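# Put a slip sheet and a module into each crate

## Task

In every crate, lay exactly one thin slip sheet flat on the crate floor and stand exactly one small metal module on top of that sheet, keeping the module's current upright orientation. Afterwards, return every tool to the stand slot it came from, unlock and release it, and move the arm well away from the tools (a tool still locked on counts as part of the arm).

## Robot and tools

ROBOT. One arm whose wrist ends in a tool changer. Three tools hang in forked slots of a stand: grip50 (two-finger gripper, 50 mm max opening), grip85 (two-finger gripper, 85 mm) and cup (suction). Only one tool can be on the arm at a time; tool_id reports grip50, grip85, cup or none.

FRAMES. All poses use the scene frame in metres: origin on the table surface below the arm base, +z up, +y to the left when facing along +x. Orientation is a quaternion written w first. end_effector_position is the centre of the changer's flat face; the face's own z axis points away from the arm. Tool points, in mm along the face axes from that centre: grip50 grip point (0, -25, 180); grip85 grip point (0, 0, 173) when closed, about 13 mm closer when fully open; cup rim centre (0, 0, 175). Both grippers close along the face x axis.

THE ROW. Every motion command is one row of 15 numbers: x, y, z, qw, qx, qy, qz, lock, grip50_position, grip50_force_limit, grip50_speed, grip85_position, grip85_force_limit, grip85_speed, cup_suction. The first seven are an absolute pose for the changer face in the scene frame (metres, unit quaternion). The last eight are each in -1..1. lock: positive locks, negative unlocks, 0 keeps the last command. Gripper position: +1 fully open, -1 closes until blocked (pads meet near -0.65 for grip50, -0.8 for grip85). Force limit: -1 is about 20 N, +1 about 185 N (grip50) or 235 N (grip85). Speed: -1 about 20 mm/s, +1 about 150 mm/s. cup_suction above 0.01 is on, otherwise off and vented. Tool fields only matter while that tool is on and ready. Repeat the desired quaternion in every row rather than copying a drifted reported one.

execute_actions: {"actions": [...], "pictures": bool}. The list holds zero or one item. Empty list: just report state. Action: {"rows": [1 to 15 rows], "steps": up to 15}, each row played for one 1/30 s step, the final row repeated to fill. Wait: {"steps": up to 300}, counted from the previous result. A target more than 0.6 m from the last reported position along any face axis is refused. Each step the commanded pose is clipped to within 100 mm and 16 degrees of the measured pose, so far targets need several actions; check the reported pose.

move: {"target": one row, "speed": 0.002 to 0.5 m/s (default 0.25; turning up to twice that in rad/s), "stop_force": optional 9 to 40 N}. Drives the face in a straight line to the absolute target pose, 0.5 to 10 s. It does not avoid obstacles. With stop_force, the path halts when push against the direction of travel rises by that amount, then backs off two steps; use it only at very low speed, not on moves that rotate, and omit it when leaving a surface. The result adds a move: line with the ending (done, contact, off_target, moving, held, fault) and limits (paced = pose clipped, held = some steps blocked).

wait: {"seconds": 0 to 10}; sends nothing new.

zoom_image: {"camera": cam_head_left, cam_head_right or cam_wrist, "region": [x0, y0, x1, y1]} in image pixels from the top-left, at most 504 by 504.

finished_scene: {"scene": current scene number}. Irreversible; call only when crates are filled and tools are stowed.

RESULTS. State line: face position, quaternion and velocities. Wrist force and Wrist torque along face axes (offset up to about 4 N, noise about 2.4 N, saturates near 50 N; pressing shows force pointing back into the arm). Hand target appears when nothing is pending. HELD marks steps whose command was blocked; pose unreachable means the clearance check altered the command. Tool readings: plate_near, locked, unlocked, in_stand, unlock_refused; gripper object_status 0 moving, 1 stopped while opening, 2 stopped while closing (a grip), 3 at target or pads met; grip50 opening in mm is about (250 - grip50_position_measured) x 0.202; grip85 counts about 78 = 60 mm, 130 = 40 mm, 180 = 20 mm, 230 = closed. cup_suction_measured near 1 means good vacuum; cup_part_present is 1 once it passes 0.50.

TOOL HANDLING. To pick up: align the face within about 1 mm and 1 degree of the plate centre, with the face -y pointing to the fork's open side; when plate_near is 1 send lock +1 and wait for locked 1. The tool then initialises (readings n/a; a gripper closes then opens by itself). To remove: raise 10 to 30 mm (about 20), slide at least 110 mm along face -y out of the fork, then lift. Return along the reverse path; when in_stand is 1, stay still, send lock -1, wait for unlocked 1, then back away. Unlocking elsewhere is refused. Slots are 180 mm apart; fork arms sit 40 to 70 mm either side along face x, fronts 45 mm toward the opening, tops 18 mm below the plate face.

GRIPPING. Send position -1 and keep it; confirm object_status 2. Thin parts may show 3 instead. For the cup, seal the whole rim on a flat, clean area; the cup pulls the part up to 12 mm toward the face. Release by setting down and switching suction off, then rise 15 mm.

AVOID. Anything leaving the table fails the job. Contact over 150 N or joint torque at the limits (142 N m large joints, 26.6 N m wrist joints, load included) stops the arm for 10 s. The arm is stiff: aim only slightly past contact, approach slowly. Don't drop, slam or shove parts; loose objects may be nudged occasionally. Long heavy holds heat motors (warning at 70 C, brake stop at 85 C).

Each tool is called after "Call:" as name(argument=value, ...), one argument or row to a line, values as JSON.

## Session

Call:
execute_actions(
  actions=[],
)

Scene clock: 0.00 s of 9600.00 s.
end_effector_position=(+0.1320, -0.4269, +0.2152) locked=0 unlocked=1 plate_near=0 in_stand=0 unlock_refused=0 tool_id=none grip50_position_measured=n/a grip50_object_status=n/a grip85_position_measured=n/a grip85_object_status=n/a cup_suction_measured=n/a cup_part_present=n/a end_effector_quat_wxyz=(+0.239, +0.936, +0.257, -0.001) end_effector_velocity=(+0.000, +0.000, +0.000) end_effector_angular_velocity=(+0.000, -0.000, +0.000)
Joint positions: [-1.621 -1.345  2.486 -3.173 -1.422 -2.13 ]
Joint velocities: [ 0.001 -0.     0.     0.     0.     0.001]
Wrist force (N, on the end effector, along its own x y z axes, offset not removed): no reading
Wrist torque (N m, same axes, about the end effector's origin, offset not removed): no reading
Hand target: +0.132, -0.427, +0.215; +0.239, +0.936, +0.257, -0.001
camera_calibration (this result's frames):
cam_wrist: T_world_to_cam=[[0.863363, 0.487739, -0.129287, 0.12521], [0.431153, -0.579985, 0.691176, -0.39772], [0.262129, -0.652478, -0.711028, -0.1102], [0, 0, 0, 1]] pos_world=[0.0922623, -0.363644, 0.212727]

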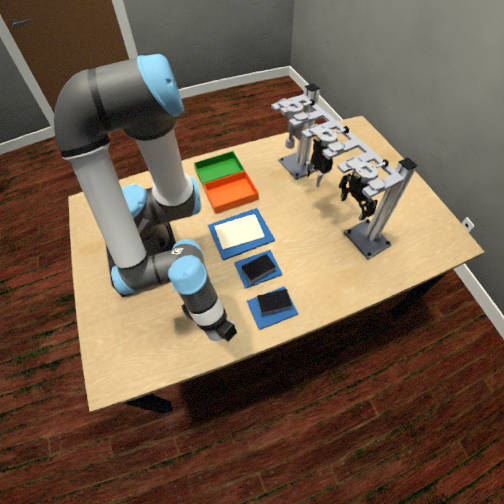

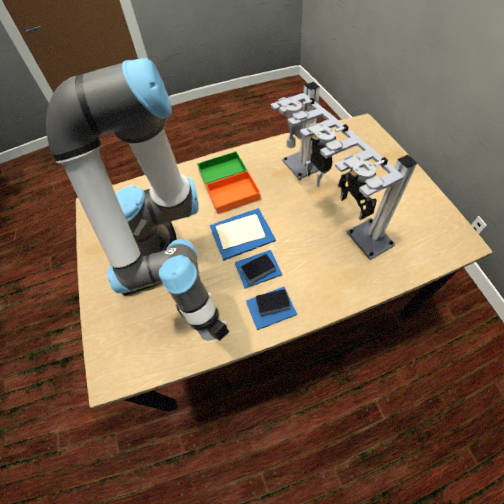

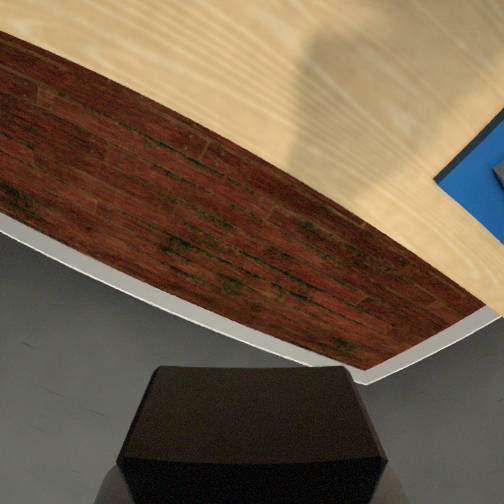

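Call:
move(
  target=[0.36,-0.15,0.42,0,0.7071,0.7071,0,-1,1,0,0,1,0,0,0],
)

Call:
move(
  target=[0.42,0.1,0.45,0,0.7071,0.7071,0,-1,1,0,0,1,0,0,0],
)

Call:
move(
  target=[0.598,0.153,0.42,0,0.67,0.7424,0,-1,1,0,0,1,0,0,0],
)

Scene clock: 7.60 s of 9600.00 s.
end_effector_position=(+0.3599, -0.1496, +0.4201) locked=0 unlocked=1 plate_near=0 in_stand=0 unlock_refused=0 tool_id=none grip50_position_measured=n/a grip50_object_status=n/a grip85_position_measured=n/a grip85_object_status=n/a cup_suction_measured=n/a cup_part_present=n/a end_effector_quat_wxyz=(-0.000, +0.708, +0.707, +0.000) end_effector_velocity=(+0.001, +0.001, +0.001) end_effector_angular_velocity=(+0.003, +0.004, +0.005)
Joint positions: [-0.734 -1.849  2.063 -1.784 -1.57  -2.313]
Joint velocities: [ 0.006  0.003 -0.007  0.008 -0.001  0.001]
Wrist force (N, on the end effector, along its own x y z axes, offset not removed): [1.0 0.5 -0.2]
Wrist torque (N m, same axes, about the end effector's origin, offset not removed): [-0.08 -0.24 -0.02]
Hand target: +0.360, -0.149, +0.420; -0.001, +0.707, +0.707, +0.000
Off the commanded pose: 0.000 m, 0 deg.
move: done
camera_calibration (this result's frames):
cam_wrist: T_world_to_cam=[[-0.00841057, 0.999965, 0.0000377259, 0.155653], [0.953965, 0.00801236, 0.299811, -0.412568], [0.2998, 0.00255757, -0.953999, 0.343261], [0, 0, 0, 1]] pos_world=[0.291975, -0.153219, 0.451158]

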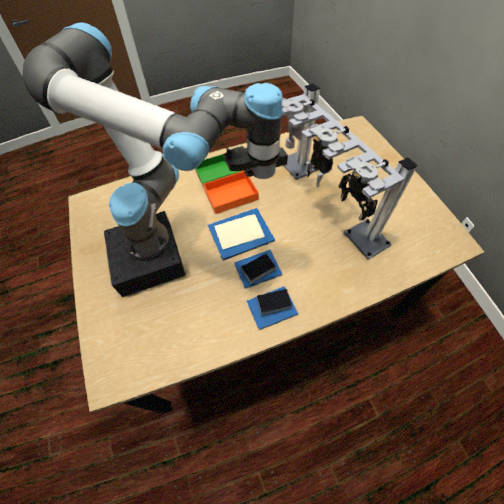

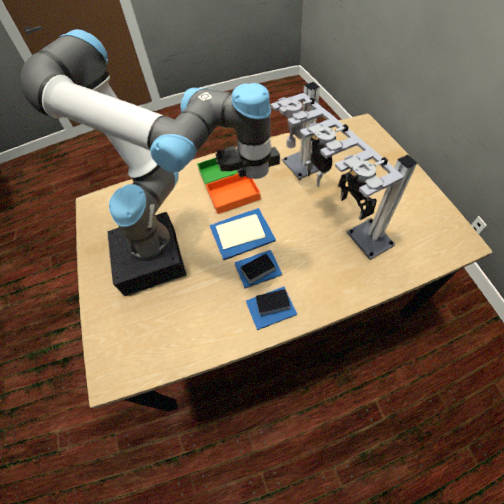

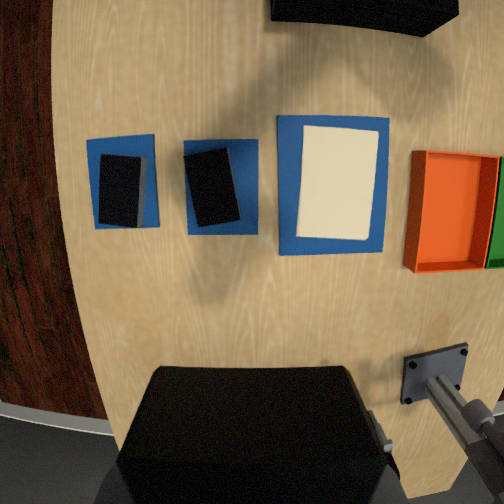

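Scene clock: 9.33 s of 9600.00 s.
end_effector_position=(+0.4197, +0.0998, +0.4500) locked=0 unlocked=1 plate_near=0 in_stand=0 unlock_refused=0 tool_id=none grip50_position_measured=n/a grip50_object_status=n/a grip85_position_measured=n/a grip85_object_status=n/a cup_suction_measured=n/a cup_part_present=n/a end_effector_quat_wxyz=(-0.001, +0.707, +0.707, +0.000) end_effector_velocity=(+0.001, +0.002, +0.000) end_effector_angular_velocity=(-0.001, +0.000, -0.001)
Joint positions: [-0.072 -1.752  1.913 -1.731 -1.57  -1.652]
Joint velocities: [ 0.007  0.005 -0.004 -0.    -0.001  0.008]
Wrist force (N, on the end effector, along its own x y z axes, offset not removed): [0.0 -0.2 -2.5]
Wrist torque (N m, same axes, about the end effector's origin, offset not removed): [-0.11 -0.14 -0.04]
Hand target: +0.420, +0.100, +0.450; -0.001, +0.707, +0.707, -0.000
Off the commanded pose: 0.000 m, 0 deg.
move: done
camera_calibration (this result's frames):
cam_wrist: T_world_to_cam=[[-0.0101241, 0.999949, 0.0000265171, -0.0924561], [0.954101, 0.00965193, 0.299329, -0.480624], [0.299313, 0.00305572, -0.95415, 0.353401], [0, 0, 0, 1]] pos_world=[0.35185, 0.0960105, 0.481065]

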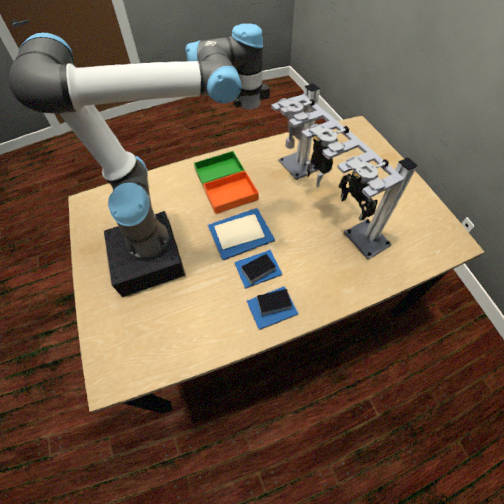

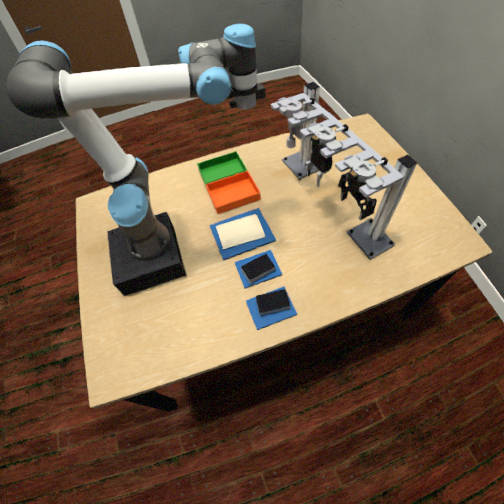

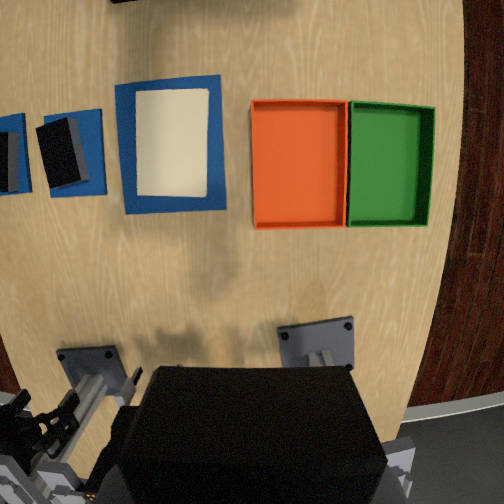

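Scene clock: 10.80 s of 9600.00 s.
end_effector_position=(+0.5977, +0.1529, +0.4201) locked=0 unlocked=1 plate_near=0 in_stand=0 unlock_refused=0 tool_id=none grip50_position_measured=n/a grip50_object_status=n/a grip85_position_measured=n/a grip85_object_status=n/a cup_suction_measured=n/a cup_part_present=n/a end_effector_quat_wxyz=(-0.000, +0.670, +0.742, +0.000) end_effector_velocity=(+0.003, +0.001, +0.001) end_effector_angular_velocity=(-0.000, -0.001, +0.001)
Joint positions: [ 0.042 -1.287  1.499 -1.783 -1.571 -1.641]
Joint velocities: [ 0.001  0.006 -0.009  0.003 -0.     0.   ]
Wrist force (N, on the end effector, along its own x y z axes, offset not removed): [2.1 0.9 -1.7]
Wrist torque (N m, same axes, about the end effector's origin, offset not removed): [-0.19 -0.26 -0.09]
Hand target: +0.598, +0.153, +0.420; -0.000, +0.670, +0.742, -0.000
Off the commanded pose: 0.000 m, 0 deg.
move: done
camera_calibration (this result's frames):
cam_wrist: T_world_to_cam=[[-0.112208, 0.993684, -0.000781922, -0.0814363], [0.947911, 0.107275, 0.299929, -0.653457], [0.298119, 0.0329133, -0.953961, 0.267513], [0, 0, 0, 1]] pos_world=[0.53053, 0.142217, 0.451124]

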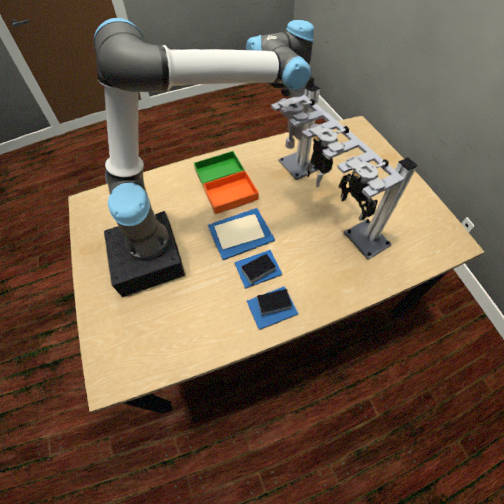

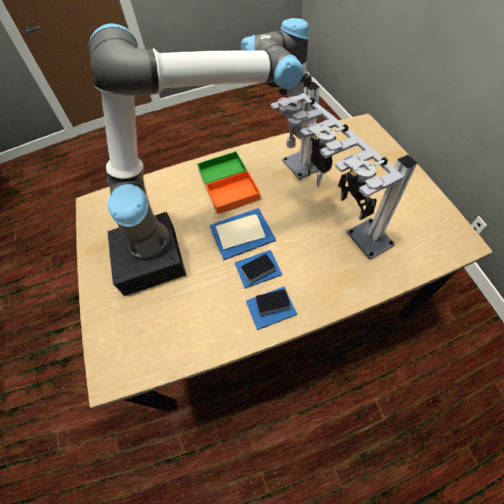

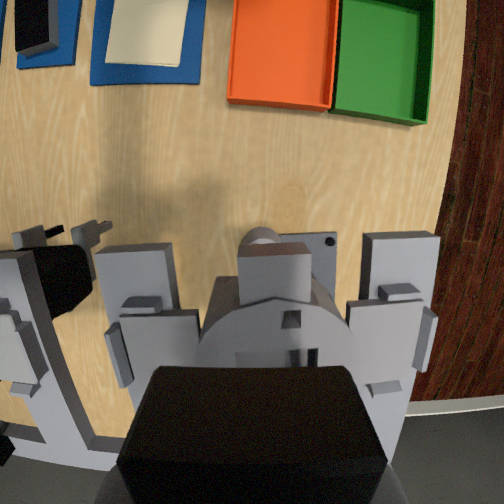

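Call:
move(
  target=[0.6002,0.161,0.40,0,0.6528,0.7576,0,-1,1,0,0,1,0,0,0],
  speed=0.1,
)

Call:
zoom_image(
  camera="cam_wrist",
  region=[30, 200, 480, 420],
)

Scene clock: 18.70 s of 9600.00 s.
end_effector_position=(+0.6002, +0.1609, +0.4003) locked=0 unlocked=1 plate_near=0 in_stand=0 unlock_refused=0 tool_id=none grip50_position_measured=n/a grip50_object_status=n/a grip85_position_measured=n/a grip85_object_status=n/a cup_suction_measured=n/a cup_part_present=n/a end_effector_quat_wxyz=(-0.000, +0.653, +0.757, -0.000) end_effector_velocity=(-0.000, +0.002, -0.002) end_effector_angular_velocity=(+0.001, -0.001, +0.007)
Joint positions: [ 0.055 -1.265  1.522 -1.828 -1.571 -1.673]
Joint velocities: [ 0.004  0.002  0.004 -0.006  0.001 -0.003]
Wrist force (N, on the end effector, along its own x y z axes, offset not removed): [3.4 -0.9 -1.5]
Wrist torque (N m, same axes, about the end effector's origin, offset not removed): [-0.21 -0.33 -0.06]
Hand target: +0.600, +0.161, +0.400; -0.000, +0.653, +0.758, -0.000
Off the commanded pose: 0.000 m, 0 deg.
move: done
camera_calibration (this result's frames):
cam_wrist: T_world_to_cam=[[-0.157019, 0.987595, -0.000884653, -0.0612096], [0.94208, 0.150051, 0.299951, -0.654133], [0.296363, 0.0462645, -0.953954, 0.246526], [0, 0, 0, 1]] pos_world=[0.533574, 0.147198, 0.431328]

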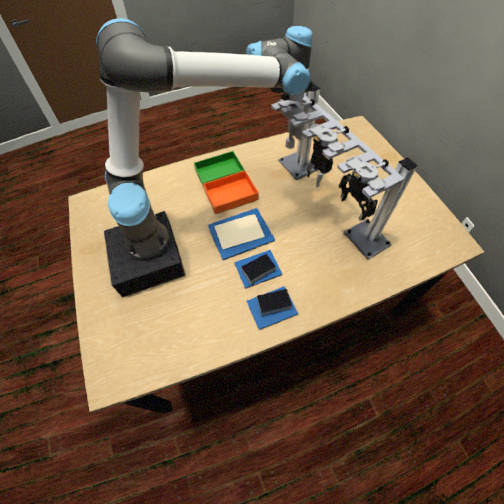

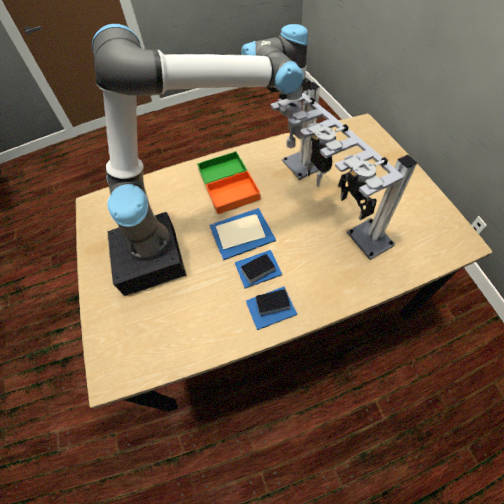

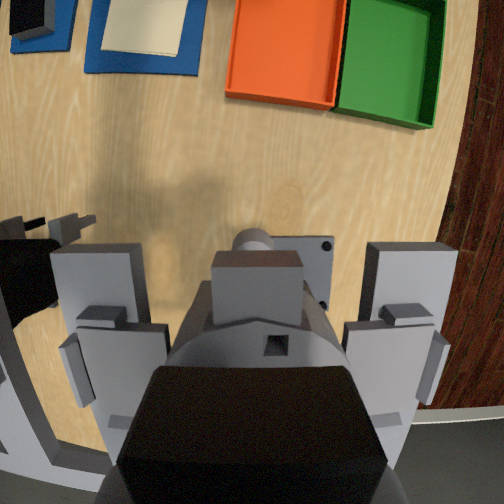

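Region (30, 200, 480, 420) of cam_wrist's 504x504 image, scaled by 1.120, with more detail than that image has; it fills the top 246 rows of this view, and the rest is white.

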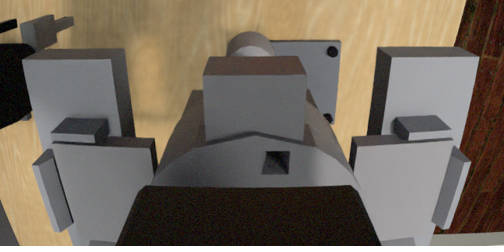

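Call:
move(
  target=[0.6008,0.1619,0.375,0,0.6494,0.7604,0,-1,1,0,0,1,0,0,0],
  speed=0.04,
)

Call:
move(
  target=[0.6008,0.1619,0.35,0,0.6494,0.7604,0,-1,1,0,0,1,0,0,0],
  speed=0.004,
  stop_force=12,
)

Scene clock: 25.47 s of 9600.00 s.
end_effector_position=(+0.6008, +0.1619, +0.3753) locked=0 unlocked=1 plate_near=0 in_stand=0 unlock_refused=0 tool_id=none grip50_position_measured=n/a grip50_object_status=n/a grip85_position_measured=n/a grip85_object_status=n/a cup_suction_measured=n/a cup_part_present=n/a end_effector_quat_wxyz=(-0.000, +0.649, +0.760, -0.000) end_effector_velocity=(-0.000, +0.000, -0.002) end_effector_angular_velocity=(+0.000, +0.000, +0.002)
Joint positions: [ 0.057 -1.247  1.564 -1.888 -1.571 -1.681]
Joint velocities: [ 0.     0.001  0.004 -0.005  0.    -0.002]
Wrist force (N, on the end effector, along its own x y z axes, offset not removed): [2.9 0.1 -0.5]
Wrist torque (N m, same axes, about the end effector's origin, offset not removed): [-0.13 -0.29 -0.09]
Hand target: +0.601, +0.162, +0.375; -0.000, +0.649, +0.760, -0.000
Off the commanded pose: 0.000 m, 0 deg.
move: done
camera_calibration (this result's frames):
cam_wrist: T_world_to_cam=[[-0.166263, 0.986081, -0.000876565, -0.0563308], [0.940627, 0.158866, 0.299969, -0.64795], [0.295933, 0.0490494, -0.953949, 0.222251], [0, 0, 0, 1]] pos_world=[0.534342, 0.147583, 0.406332]

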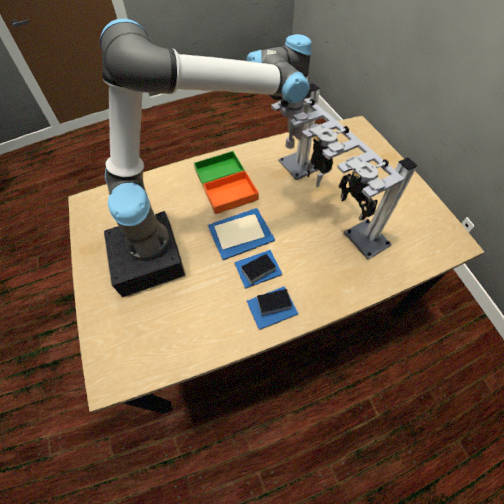

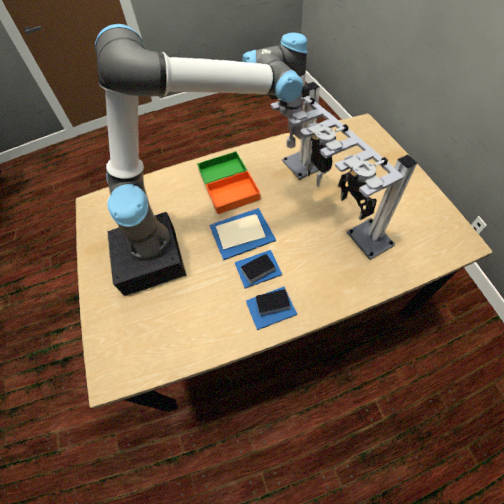

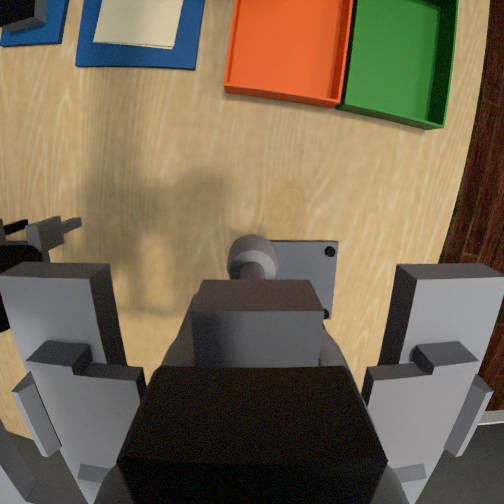

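Scene clock: 27.60 s of 9600.00 s.
end_effector_position=(+0.6008, +0.1619, +0.3680) locked=0 unlocked=1 plate_near=0 in_stand=0 unlock_refused=0 tool_id=none grip50_position_measured=n/a grip50_object_status=n/a grip85_position_measured=n/a grip85_object_status=n/a cup_suction_measured=n/a cup_part_present=n/a end_effector_quat_wxyz=(-0.000, +0.649, +0.760, -0.000) end_effector_velocity=(+0.000, -0.001, +0.000) end_effector_angular_velocity=(-0.001, +0.002, -0.001)
Joint positions: [ 0.057 -1.241  1.576 -1.905 -1.571 -1.681]
Joint velocities: [-0.001  0.    -0.002  0.004 -0.001  0.   ]
Wrist force (N, on the end effector, along its own x y z axes, offset not removed): [2.7 0.1 -1.9]
Wrist torque (N m, same axes, about the end effector's origin, offset not removed): [-0.11 -0.17 -0.13]
Hand target: +0.601, +0.162, +0.368; +0.000, +0.649, +0.760, +0.000
Off the commanded pose: 0.018 m, 0 deg.
move: contact
camera_calibration (this result's frames):
cam_wrist: T_world_to_cam=[[-0.166295, 0.986076, -0.000836207, -0.0563431], [0.940724, 0.158901, 0.299649, -0.645688], [0.295609, 0.0490434, -0.954049, 0.21558], [0, 0, 0, 1]] pos_world=[0.534317, 0.147586, 0.399106]

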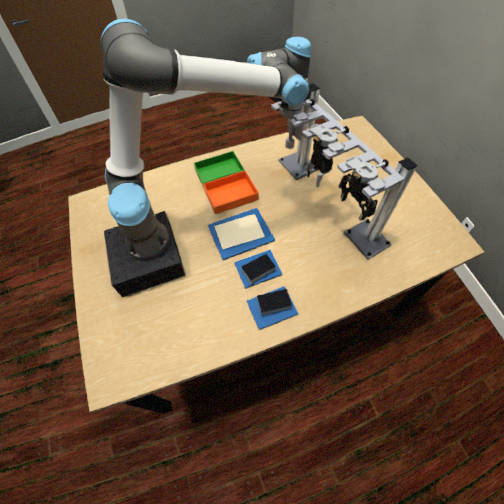

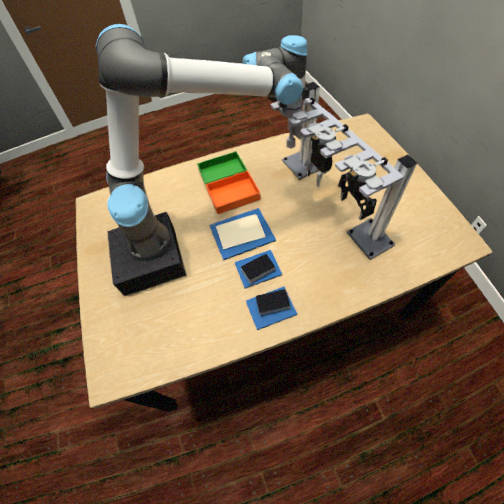

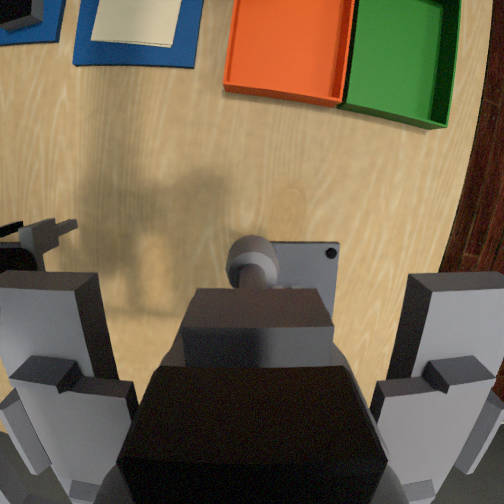

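Call:
move(
  target=[0.6014,0.1626,0.3688,0,0.6494,0.7604,0,-1,1,0,0,1,0,0,0],
  speed=0.004,
)

Call:
move(
  target=[0.6014,0.1626,0.35,0,0.6494,0.7604,0,-1,1,0,0,1,0,0,0],
  speed=0.003,
  stop_force=15,
)

Scene clock: 33.47 s of 9600.00 s.
end_effector_position=(+0.6014, +0.1626, +0.3688) locked=0 unlocked=1 plate_near=0 in_stand=0 unlock_refused=0 tool_id=none grip50_position_measured=n/a grip50_object_status=n/a grip85_position_measured=n/a grip85_object_status=n/a cup_suction_measured=n/a cup_part_present=n/a end_effector_quat_wxyz=(+0.000, +0.649, +0.760, +0.000) end_effector_velocity=(-0.000, +0.000, +0.001) end_effector_angular_velocity=(-0.001, -0.000, -0.000)
Joint positions: [ 0.058 -1.24   1.572 -1.903 -1.571 -1.68 ]
Joint velocities: [ 0.001 -0.001 -0.001  0.002 -0.001  0.001]
Wrist force (N, on the end effector, along its own x y z axes, offset not removed): [1.5 -0.1 -0.6]
Wrist torque (N m, same axes, about the end effector's origin, offset not removed): [-0.24 -0.28 -0.16]
Hand target: +0.601, +0.163, +0.369; -0.000, +0.649, +0.760, +0.000
Off the commanded pose: 0.000 m, 0 deg.
move: done
camera_calibration (this result's frames):
cam_wrist: T_world_to_cam=[[-0.16636, 0.986065, -0.000881702, -0.0568377], [0.940599, 0.158957, 0.300012, -0.646618], [0.295971, 0.0490805, -0.953935, 0.21582], [0, 0, 0, 1]] pos_world=[0.534876, 0.148238, 0.399821]

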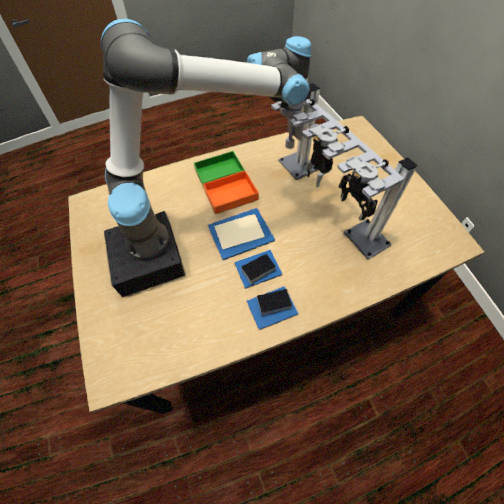

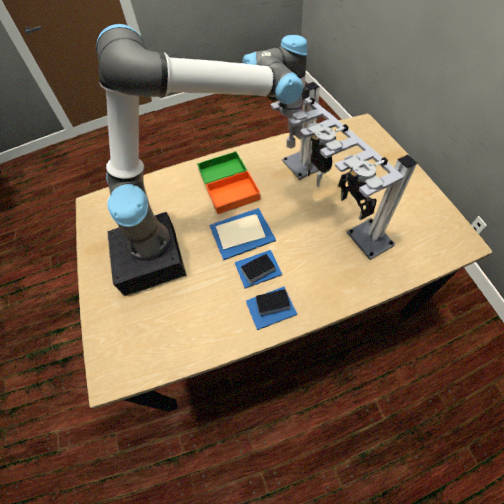

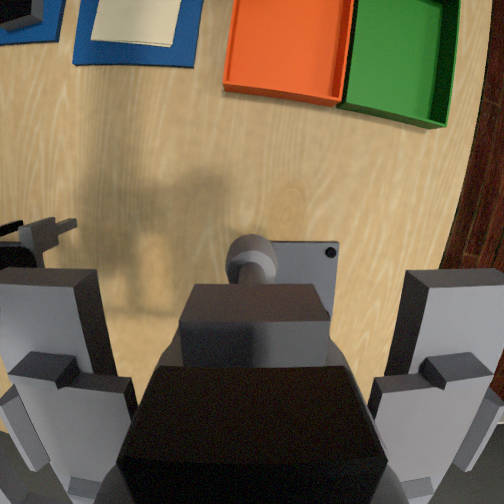

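Scene clock: 35.83 s of 9600.00 s.
end_effector_position=(+0.6014, +0.1626, +0.3628) locked=0 unlocked=1 plate_near=0 in_stand=1 unlock_refused=0 tool_id=none grip50_position_measured=n/a grip50_object_status=n/a grip85_position_measured=n/a grip85_object_status=n/a cup_suction_measured=n/a cup_part_present=n/a end_effector_quat_wxyz=(+0.000, +0.649, +0.760, +0.000) end_effector_velocity=(-0.000, +0.000, -0.000) end_effector_angular_velocity=(+0.002, +0.003, -0.000)
Joint positions: [ 0.058 -1.236  1.582 -1.918 -1.571 -1.68 ]
Joint velocities: [-0.     0.001 -0.     0.002  0.002 -0.   ]
Wrist force (N, on the end effector, along its own x y z axes, offset not removed): [8.5 32.4 -20.6]
Wrist torque (N m, same axes, about the end effector's origin, offset not removed): [-0.13 -0.06 0.28]
Hand target: +0.601, +0.163, +0.363; +0.000, +0.649, +0.760, +0.000
Off the commanded pose: 0.013 m, 0 deg.
move: contact
camera_calibration (this result's frames):
cam_wrist: T_world_to_cam=[[-0.166369, 0.986063, -0.000913141, -0.0568314], [0.940517, 0.158962, 0.300263, -0.644942], [0.296224, 0.0490955, -0.953856, 0.209905], [0, 0, 0, 1]] pos_world=[0.534946, 0.148255, 0.393819]

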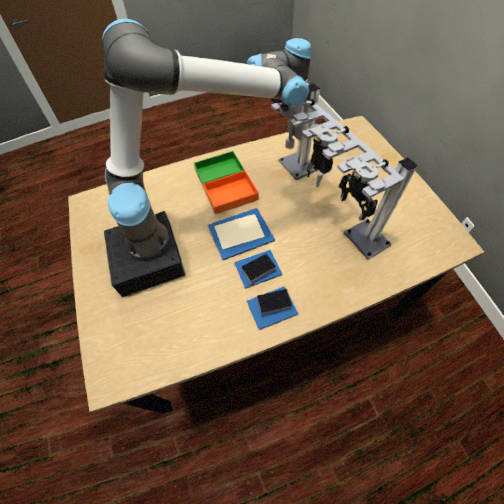

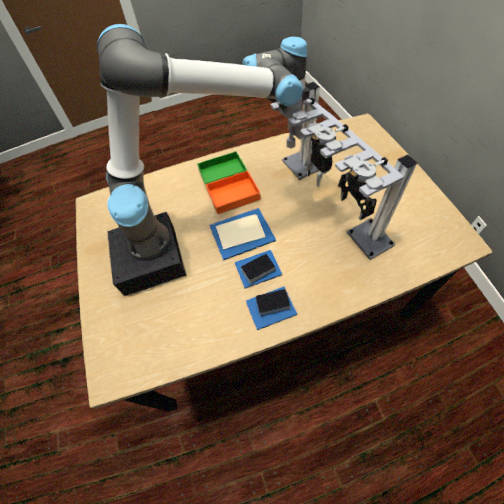

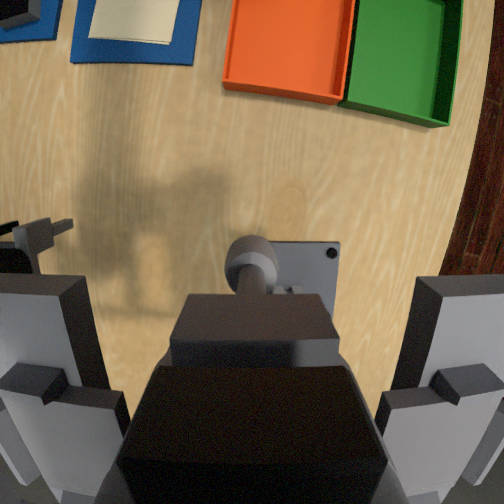

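Call:
move(
  target=[0.6023,0.1629,0.3632,0,0.651,0.7591,0,-1,1,0,0,1,0,0,0],
  speed=0.004,
)

Call:
move(
  target=[0.6023,0.1629,0.355,0,0.651,0.7591,0,-1,1,0,0,1,0,0,0],
  speed=0.003,
  stop_force=12,
)

Scene clock: 39.53 s of 9600.00 s.
end_effector_position=(+0.6022, +0.1629, +0.3632) locked=0 unlocked=1 plate_near=0 in_stand=1 unlock_refused=0 tool_id=none grip50_position_measured=n/a grip50_object_status=n/a grip85_position_measured=n/a grip85_object_status=n/a cup_suction_measured=n/a cup_part_present=n/a end_effector_quat_wxyz=(-0.000, +0.651, +0.759, -0.000) end_effector_velocity=(+0.000, +0.001, +0.001) end_effector_angular_velocity=(+0.001, -0.002, -0.000)
Joint positions: [ 0.058 -1.234  1.579 -1.916 -1.571 -1.675]
Joint velocities: [ 0.002 -0.    -0.003  0.001  0.     0.002]
Wrist force (N, on the end effector, along its own x y z axes, offset not removed): [1.6 1.3 -0.7]
Wrist torque (N m, same axes, about the end effector's origin, offset not removed): [-0.10 -0.23 -0.13]
Hand target: +0.602, +0.163, +0.363; +0.000, +0.651, +0.759, +0.000
Off the commanded pose: 0.000 m, 0 deg.
move: done
camera_calibration (this result's frames):
cam_wrist: T_world_to_cam=[[-0.162534, 0.986703, -0.000878246, -0.0594237], [0.941217, 0.155308, 0.299985, -0.645577], [0.296132, 0.047931, -0.953944, 0.210286], [0, 0, 0, 1]] pos_world=[0.535697, 0.148818, 0.394212]

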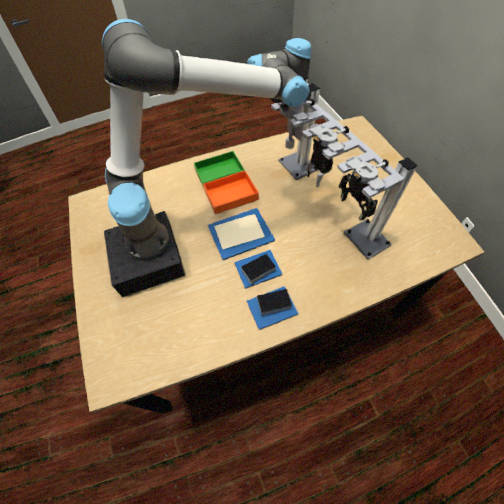

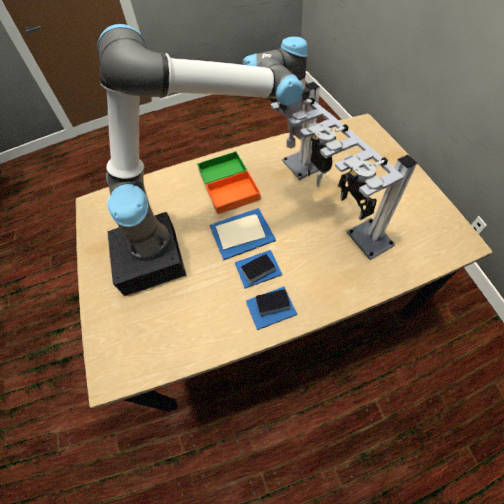

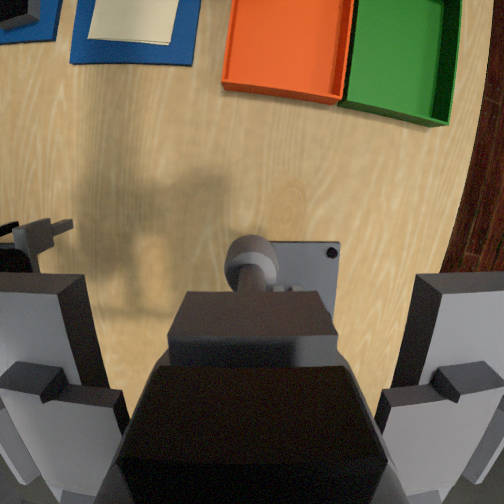

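Scene clock: 40.50 s of 9600.00 s.
end_effector_position=(+0.6023, +0.1629, +0.3614) locked=0 unlocked=1 plate_near=1 in_stand=1 unlock_refused=0 tool_id=none grip50_position_measured=n/a grip50_object_status=n/a grip85_position_measured=n/a grip85_object_status=n/a cup_suction_measured=n/a cup_part_present=n/a end_effector_quat_wxyz=(+0.000, +0.651, +0.759, +0.000) end_effector_velocity=(-0.000, +0.000, +0.000) end_effector_angular_velocity=(+0.001, +0.002, +0.000)
Joint positions: [ 0.058 -1.232  1.581 -1.92  -1.571 -1.675]
Joint velocities: [ 0.    -0.    -0.001  0.003  0.001  0.   ]
Wrist force (N, on the end effector, along its own x y z axes, offset not removed): [2.2 -2.1 -21.2]
Wrist torque (N m, same axes, about the end effector's origin, offset not removed): [-0.50 0.19 -0.14]
Hand target: +0.602, +0.163, +0.362; +0.000, +0.651, +0.759, +0.000
Off the commanded pose: 0.006 m, 0 deg.
move: contact
camera_calibration (this result's frames):
cam_wrist: T_world_to_cam=[[-0.162491, 0.98671, -0.000909292, -0.0594481], [0.941142, 0.155264, 0.300241, -0.645136], [0.296392, 0.0479308, -0.953863, 0.208421], [0, 0, 0, 1]] pos_world=[0.53573, 0.148834, 0.392448]

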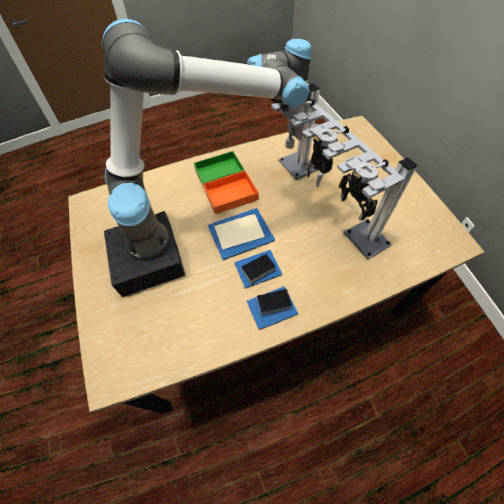

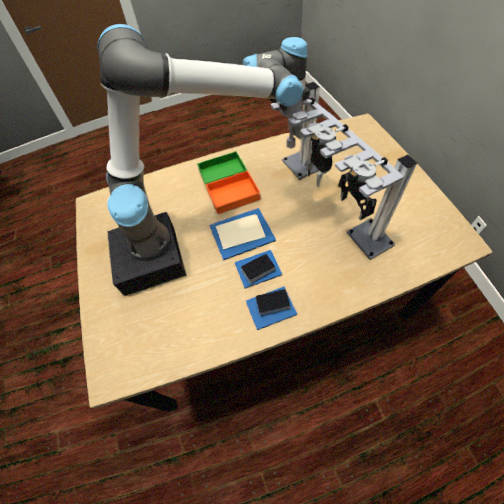

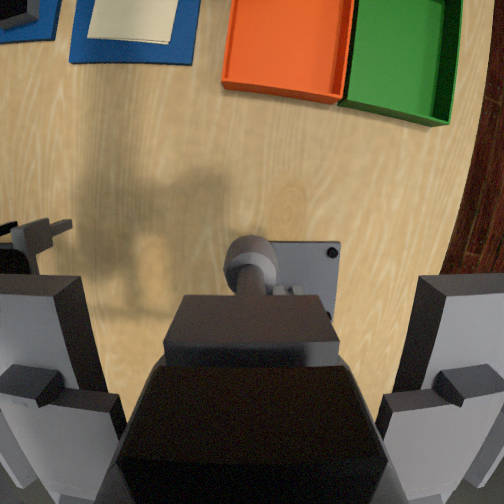

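Call:
execute_actions(
  actions=[
    {"rows":[[0.6023,0.1629,0.3618,0,0.651,0.7591,0,1,1,0,0,1,0,0,0]],"steps":8},
  ],
  pictures=false,
)

Call:
execute_actions(
  actions=[
    {"steps":32},
  ],
  pictures=false,
)

Call:
move(
  target=[0.6023,0.1629,0.382,0,0.651,0.7591,0,0,1,0,0,1,0,0,0],
  speed=0.05,
)

Call:
move(
  target=[0.47,0.1424,0.382,0,0.651,0.7591,0,0,1,0,0,1,0,0,0],
  speed=0.15,
)

Call:
move(
  target=[0.327,-0.025,0.20,0,0.7193,0.6947,0,0,1,0,0,1,0,0,1],
)

Call:
zoom_image(
  camera="cam_head_left",
  region=[220, 235, 320, 335],
)

Scene clock: 52.67 s of 9600.00 s.
end_effector_position=(+0.6023, +0.1629, +0.3617) locked=0 unlocked=0 plate_near=1 in_stand=1 unlock_refused=0 tool_id=none grip50_position_measured=n/a grip50_object_status=n/a grip85_position_measured=n/a grip85_object_status=n/a cup_suction_measured=n/a cup_part_present=n/a end_effector_quat_wxyz=(-0.000, +0.651, +0.759, +0.000) end_effector_velocity=(+0.000, -0.001, +0.000) end_effector_angular_velocity=(-0.000, +0.001, -0.003)
Joint positions: [ 0.058 -1.233  1.581 -1.919 -1.571 -1.675]
Joint velocities: [-0.002 -0.    -0.     0.001 -0.     0.001]
Wrist force (N, on the end effector, along its own x y z axes, offset not removed): [1.5 1.8 -4.4]
Wrist torque (N m, same axes, about the end effector's origin, offset not removed): [-0.19 -0.17 -0.04]
Hand target: +0.602, +0.163, +0.362; +0.000, +0.651, +0.759, +0.000
Off the commanded pose: 0.000 m, 0 deg.
Steps of this call (steps 1 to 357: nothing new was sent; steps 358 to 365: all 8 steps of this action). Readings (end_effector_position | what the end effector reports):
358: (+0.6023, +0.1629, +0.3616) | locked=0 unlocked=0 plate_near=1 in_stand=1 unlock_refused=0 tool_id=none grip50_position_measured=n/a grip50_object_status=n/a grip85_position_measured=n/a grip85_object_status=n/a cup_suction_measured=n/a cup_part_present=n/a
359: (+0.6023, +0.1629, +0.3616) | locked=0 unlocked=0 plate_near=1 in_stand=1 unlock_refused=0 tool_id=none grip50_position_measured=n/a grip50_object_status=n/a grip85_position_measured=n/a grip85_object_status=n/a cup_suction_measured=n/a cup_part_present=n/a
361: (+0.6023, +0.1629, +0.3617) | locked=0 unlocked=0 plate_near=1 in_stand=1 unlock_refused=0 tool_id=none grip50_position_measured=n/a grip50_object_status=n/a grip85_position_measured=n/a grip85_object_status=n/a cup_suction_measured=n/a cup_part_present=n/a
365: the state above

Scene clock: 53.73 s of 9600.00 s.
end_effector_position=(+0.6023, +0.1629, +0.3618) locked=1 unlocked=0 plate_near=1 in_stand=1 unlock_refused=0 tool_id=cup grip50_position_measured=n/a grip50_object_status=n/a grip85_position_measured=n/a grip85_object_status=n/a cup_suction_measured=n/a cup_part_present=n/a end_effector_quat_wxyz=(+0.000, +0.651, +0.759, +0.000) end_effector_velocity=(+0.000, -0.001, +0.000) end_effector_angular_velocity=(-0.000, -0.001, -0.001)
Joint positions: [ 0.058 -1.233  1.581 -1.919 -1.571 -1.675]
Joint velocities: [-0.001 -0.    -0.    -0.001 -0.     0.   ]
Wrist force (N, on the end effector, along its own x y z axes, offset not removed): [1.1 0.1 -6.0]
Wrist torque (N m, same axes, about the end effector's origin, offset not removed): [-0.42 0.13 -0.09]
Hand target: +0.602, +0.163, +0.362; +0.000, +0.651, +0.759, +0.000
Off the commanded pose: 0.000 m, 0 deg.
Steps of this call (steps 1 to 32: nothing new was sent). Readings (end_effector_position | what the end effector reports):
1: (+0.6023, +0.1629, +0.3617) | locked=0 unlocked=0 plate_near=1 in_stand=1 unlock_refused=0 tool_id=none grip50_position_measured=n/a grip50_object_status=n/a grip85_position_measured=n/a grip85_object_status=n/a cup_suction_measured=n/a cup_part_present=n/a
2: (+0.6023, +0.1629, +0.3617) | locked=0 unlocked=0 plate_near=1 in_stand=1 unlock_refused=0 tool_id=none grip50_position_measured=n/a grip50_object_status=n/a grip85_position_measured=n/a grip85_object_status=n/a cup_suction_measured=n/a cup_part_present=n/a
4: (+0.6023, +0.1629, +0.3617) | locked=0 unlocked=0 plate_near=1 in_stand=1 unlock_refused=0 tool_id=none grip50_position_measured=n/a grip50_object_status=n/a grip85_position_measured=n/a grip85_object_status=n/a cup_suction_measured=n/a cup_part_present=n/a
8: (+0.6023, +0.1629, +0.3618) | locked=0 unlocked=0 plate_near=1 in_stand=1 unlock_refused=0 tool_id=none grip50_position_measured=n/a grip50_object_status=n/a grip85_position_measured=n/a grip85_object_status=n/a cup_suction_measured=n/a cup_part_present=n/a
32: the state above

Scene clock: 54.60 s of 9600.00 s.
end_effector_position=(+0.6023, +0.1629, +0.3817) locked=1 unlocked=0 plate_near=1 in_stand=0 unlock_refused=0 tool_id=cup grip50_position_measured=n/a grip50_object_status=n/a grip85_position_measured=n/a grip85_object_status=n/a cup_suction_measured=0.00 cup_part_present=0 end_effector_quat_wxyz=(+0.000, +0.651, +0.759, +0.000) end_effector_velocity=(-0.000, +0.001, +0.003) end_effector_angular_velocity=(-0.000, +0.000, +0.001)
Joint positions: [ 0.058 -1.248  1.548 -1.871 -1.571 -1.675]
Joint velocities: [ 0.001 -0.002 -0.005  0.007 -0.     0.   ]
Wrist force (N, on the end effector, along its own x y z axes, offset not removed): [1.9 1.3 -2.0]
Wrist torque (N m, same axes, about the end effector's origin, offset not removed): [-0.19 -0.23 -0.10]
Hand target: +0.602, +0.163, +0.382; +0.000, +0.651, +0.759, +0.000
Off the commanded pose: 0.000 m, 0 deg.
move: done
camera_calibration (this result's frames):
cam_wrist: T_world_to_cam=[[-0.162301, 0.986741, -0.000895233, -0.0595649], [0.94124, 0.155089, 0.300023, -0.651148], [0.296184, 0.0478514, -0.953931, 0.227915], [0, 0, 0, 1]] pos_world=[0.535715, 0.148855, 0.412721]

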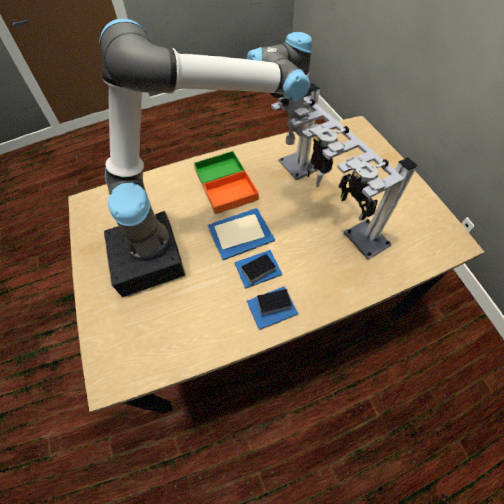

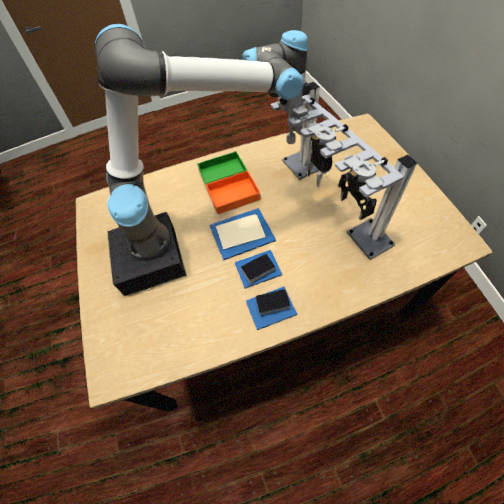

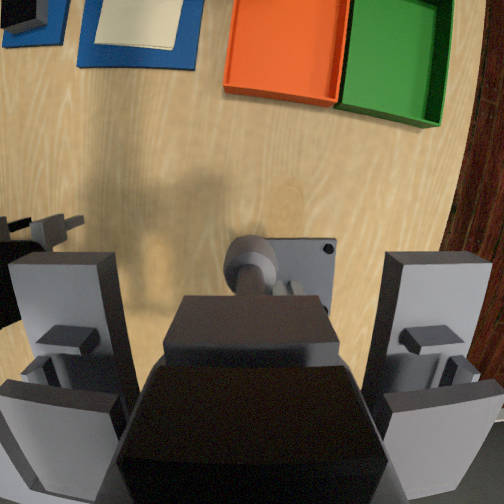

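Scene clock: 56.10 s of 9600.00 s.
end_effector_position=(+0.4704, +0.1425, +0.3819) locked=1 unlocked=0 plate_near=1 in_stand=0 unlock_refused=0 tool_id=cup grip50_position_measured=n/a grip50_object_status=n/a grip85_position_measured=n/a grip85_object_status=n/a cup_suction_measured=0.00 cup_part_present=0 end_effector_quat_wxyz=(+0.000, +0.651, +0.759, +0.000) end_effector_velocity=(-0.003, -0.001, +0.001) end_effector_angular_velocity=(+0.001, -0.002, -0.000)
Joint positions: [ 0.029 -1.557  1.916 -1.93  -1.571 -1.704]
Joint velocities: [-0.002 -0.008  0.007 -0.001  0.001 -0.001]
Wrist force (N, on the end effector, along its own x y z axes, offset not removed): [1.3 0.1 0.0]
Wrist torque (N m, same axes, about the end effector's origin, offset not removed): [-0.12 -0.16 -0.01]
Hand target: +0.470, +0.142, +0.382; +0.000, +0.651, +0.759, +0.000
Off the commanded pose: 0.000 m, 0 deg.
move: done
camera_calibration (this result's frames):
cam_wrist: T_world_to_cam=[[-0.162295, 0.986742, -0.000938394, -0.0608236], [0.94121, 0.155092, 0.300116, -0.523941], [0.296282, 0.0478241, -0.953902, 0.268119], [0, 0, 0, 1]] pos_world=[0.403828, 0.128453, 0.412946]

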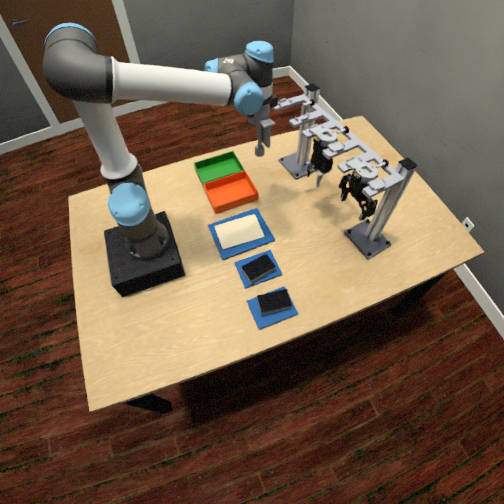

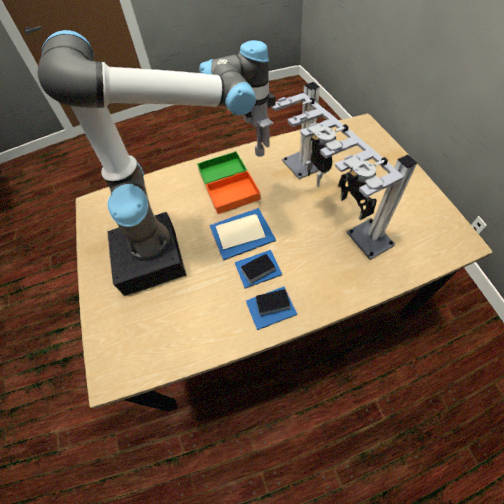

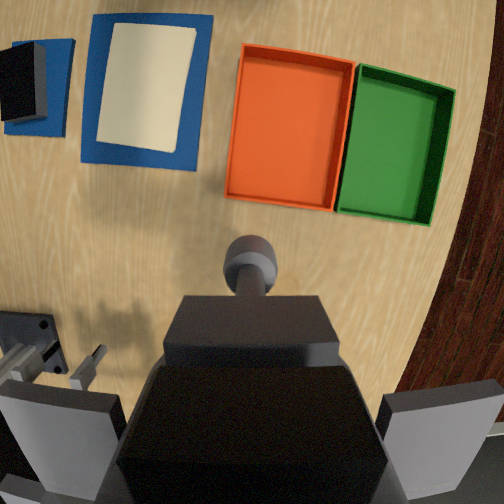

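Scene clock: 57.97 s of 9600.00 s.
end_effector_position=(+0.3275, -0.0250, +0.1999) locked=1 unlocked=0 plate_near=1 in_stand=0 unlock_refused=0 tool_id=cup grip50_position_measured=n/a grip50_object_status=n/a grip85_position_measured=n/a grip85_object_status=n/a cup_suction_measured=0.00 cup_part_present=0 end_effector_quat_wxyz=(+0.000, +0.719, +0.695, -0.000) end_effector_velocity=(-0.001, -0.002, -0.002) end_effector_angular_velocity=(+0.000, -0.002, -0.001)
Joint positions: [-0.485 -1.637  2.586 -2.521 -1.571 -2.03 ]
Joint velocities: [-0.008  0.003  0.005 -0.01   0.001 -0.007]
Wrist force (N, on the end effector, along its own x y z axes, offset not removed): [0.2 -2.0 0.2]
Wrist torque (N m, same axes, about the end effector's origin, offset not removed): [-0.29 -0.17 -0.02]
Hand target: +0.327, -0.025, +0.200; +0.000, +0.719, +0.695, +0.000
Off the commanded pose: 0.000 m, 0 deg.
move: done
camera_calibration (this result's frames):
cam_wrist: T_world_to_cam=[[0.0247199, 0.999693, -0.00139881, 0.0202883], [0.953516, -0.0231576, 0.300452, -0.317384], [0.300328, -0.00876094, -0.953796, 0.142115], [0, 0, 0, 1]] pos_world=[0.259448, -0.0263869, 0.230936]

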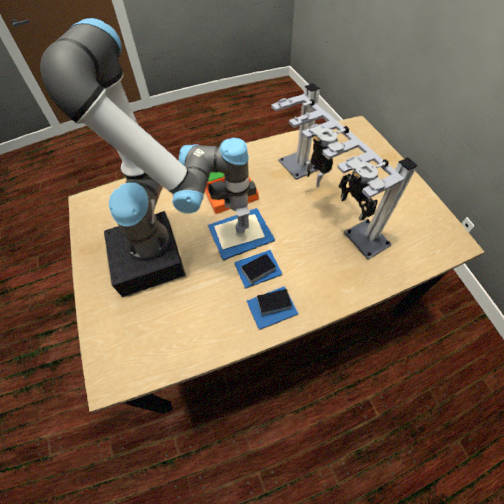

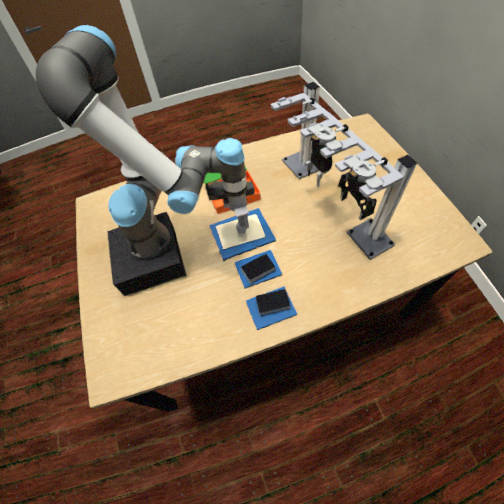

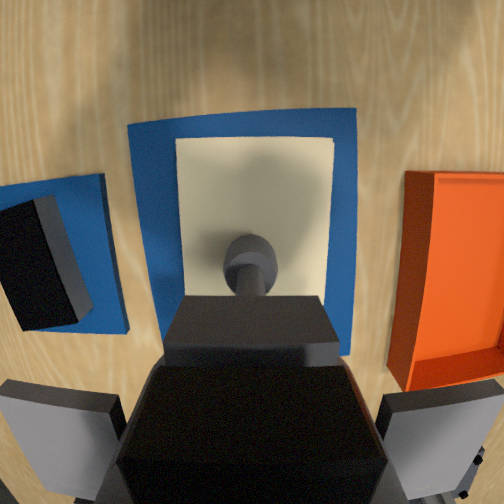

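Region (220, 235, 320, 335) of cam_head_left's 504x504 image, scaled by 5.040, with more detail than that image has.

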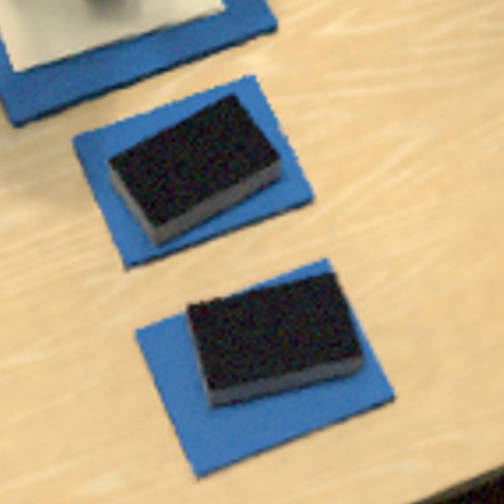

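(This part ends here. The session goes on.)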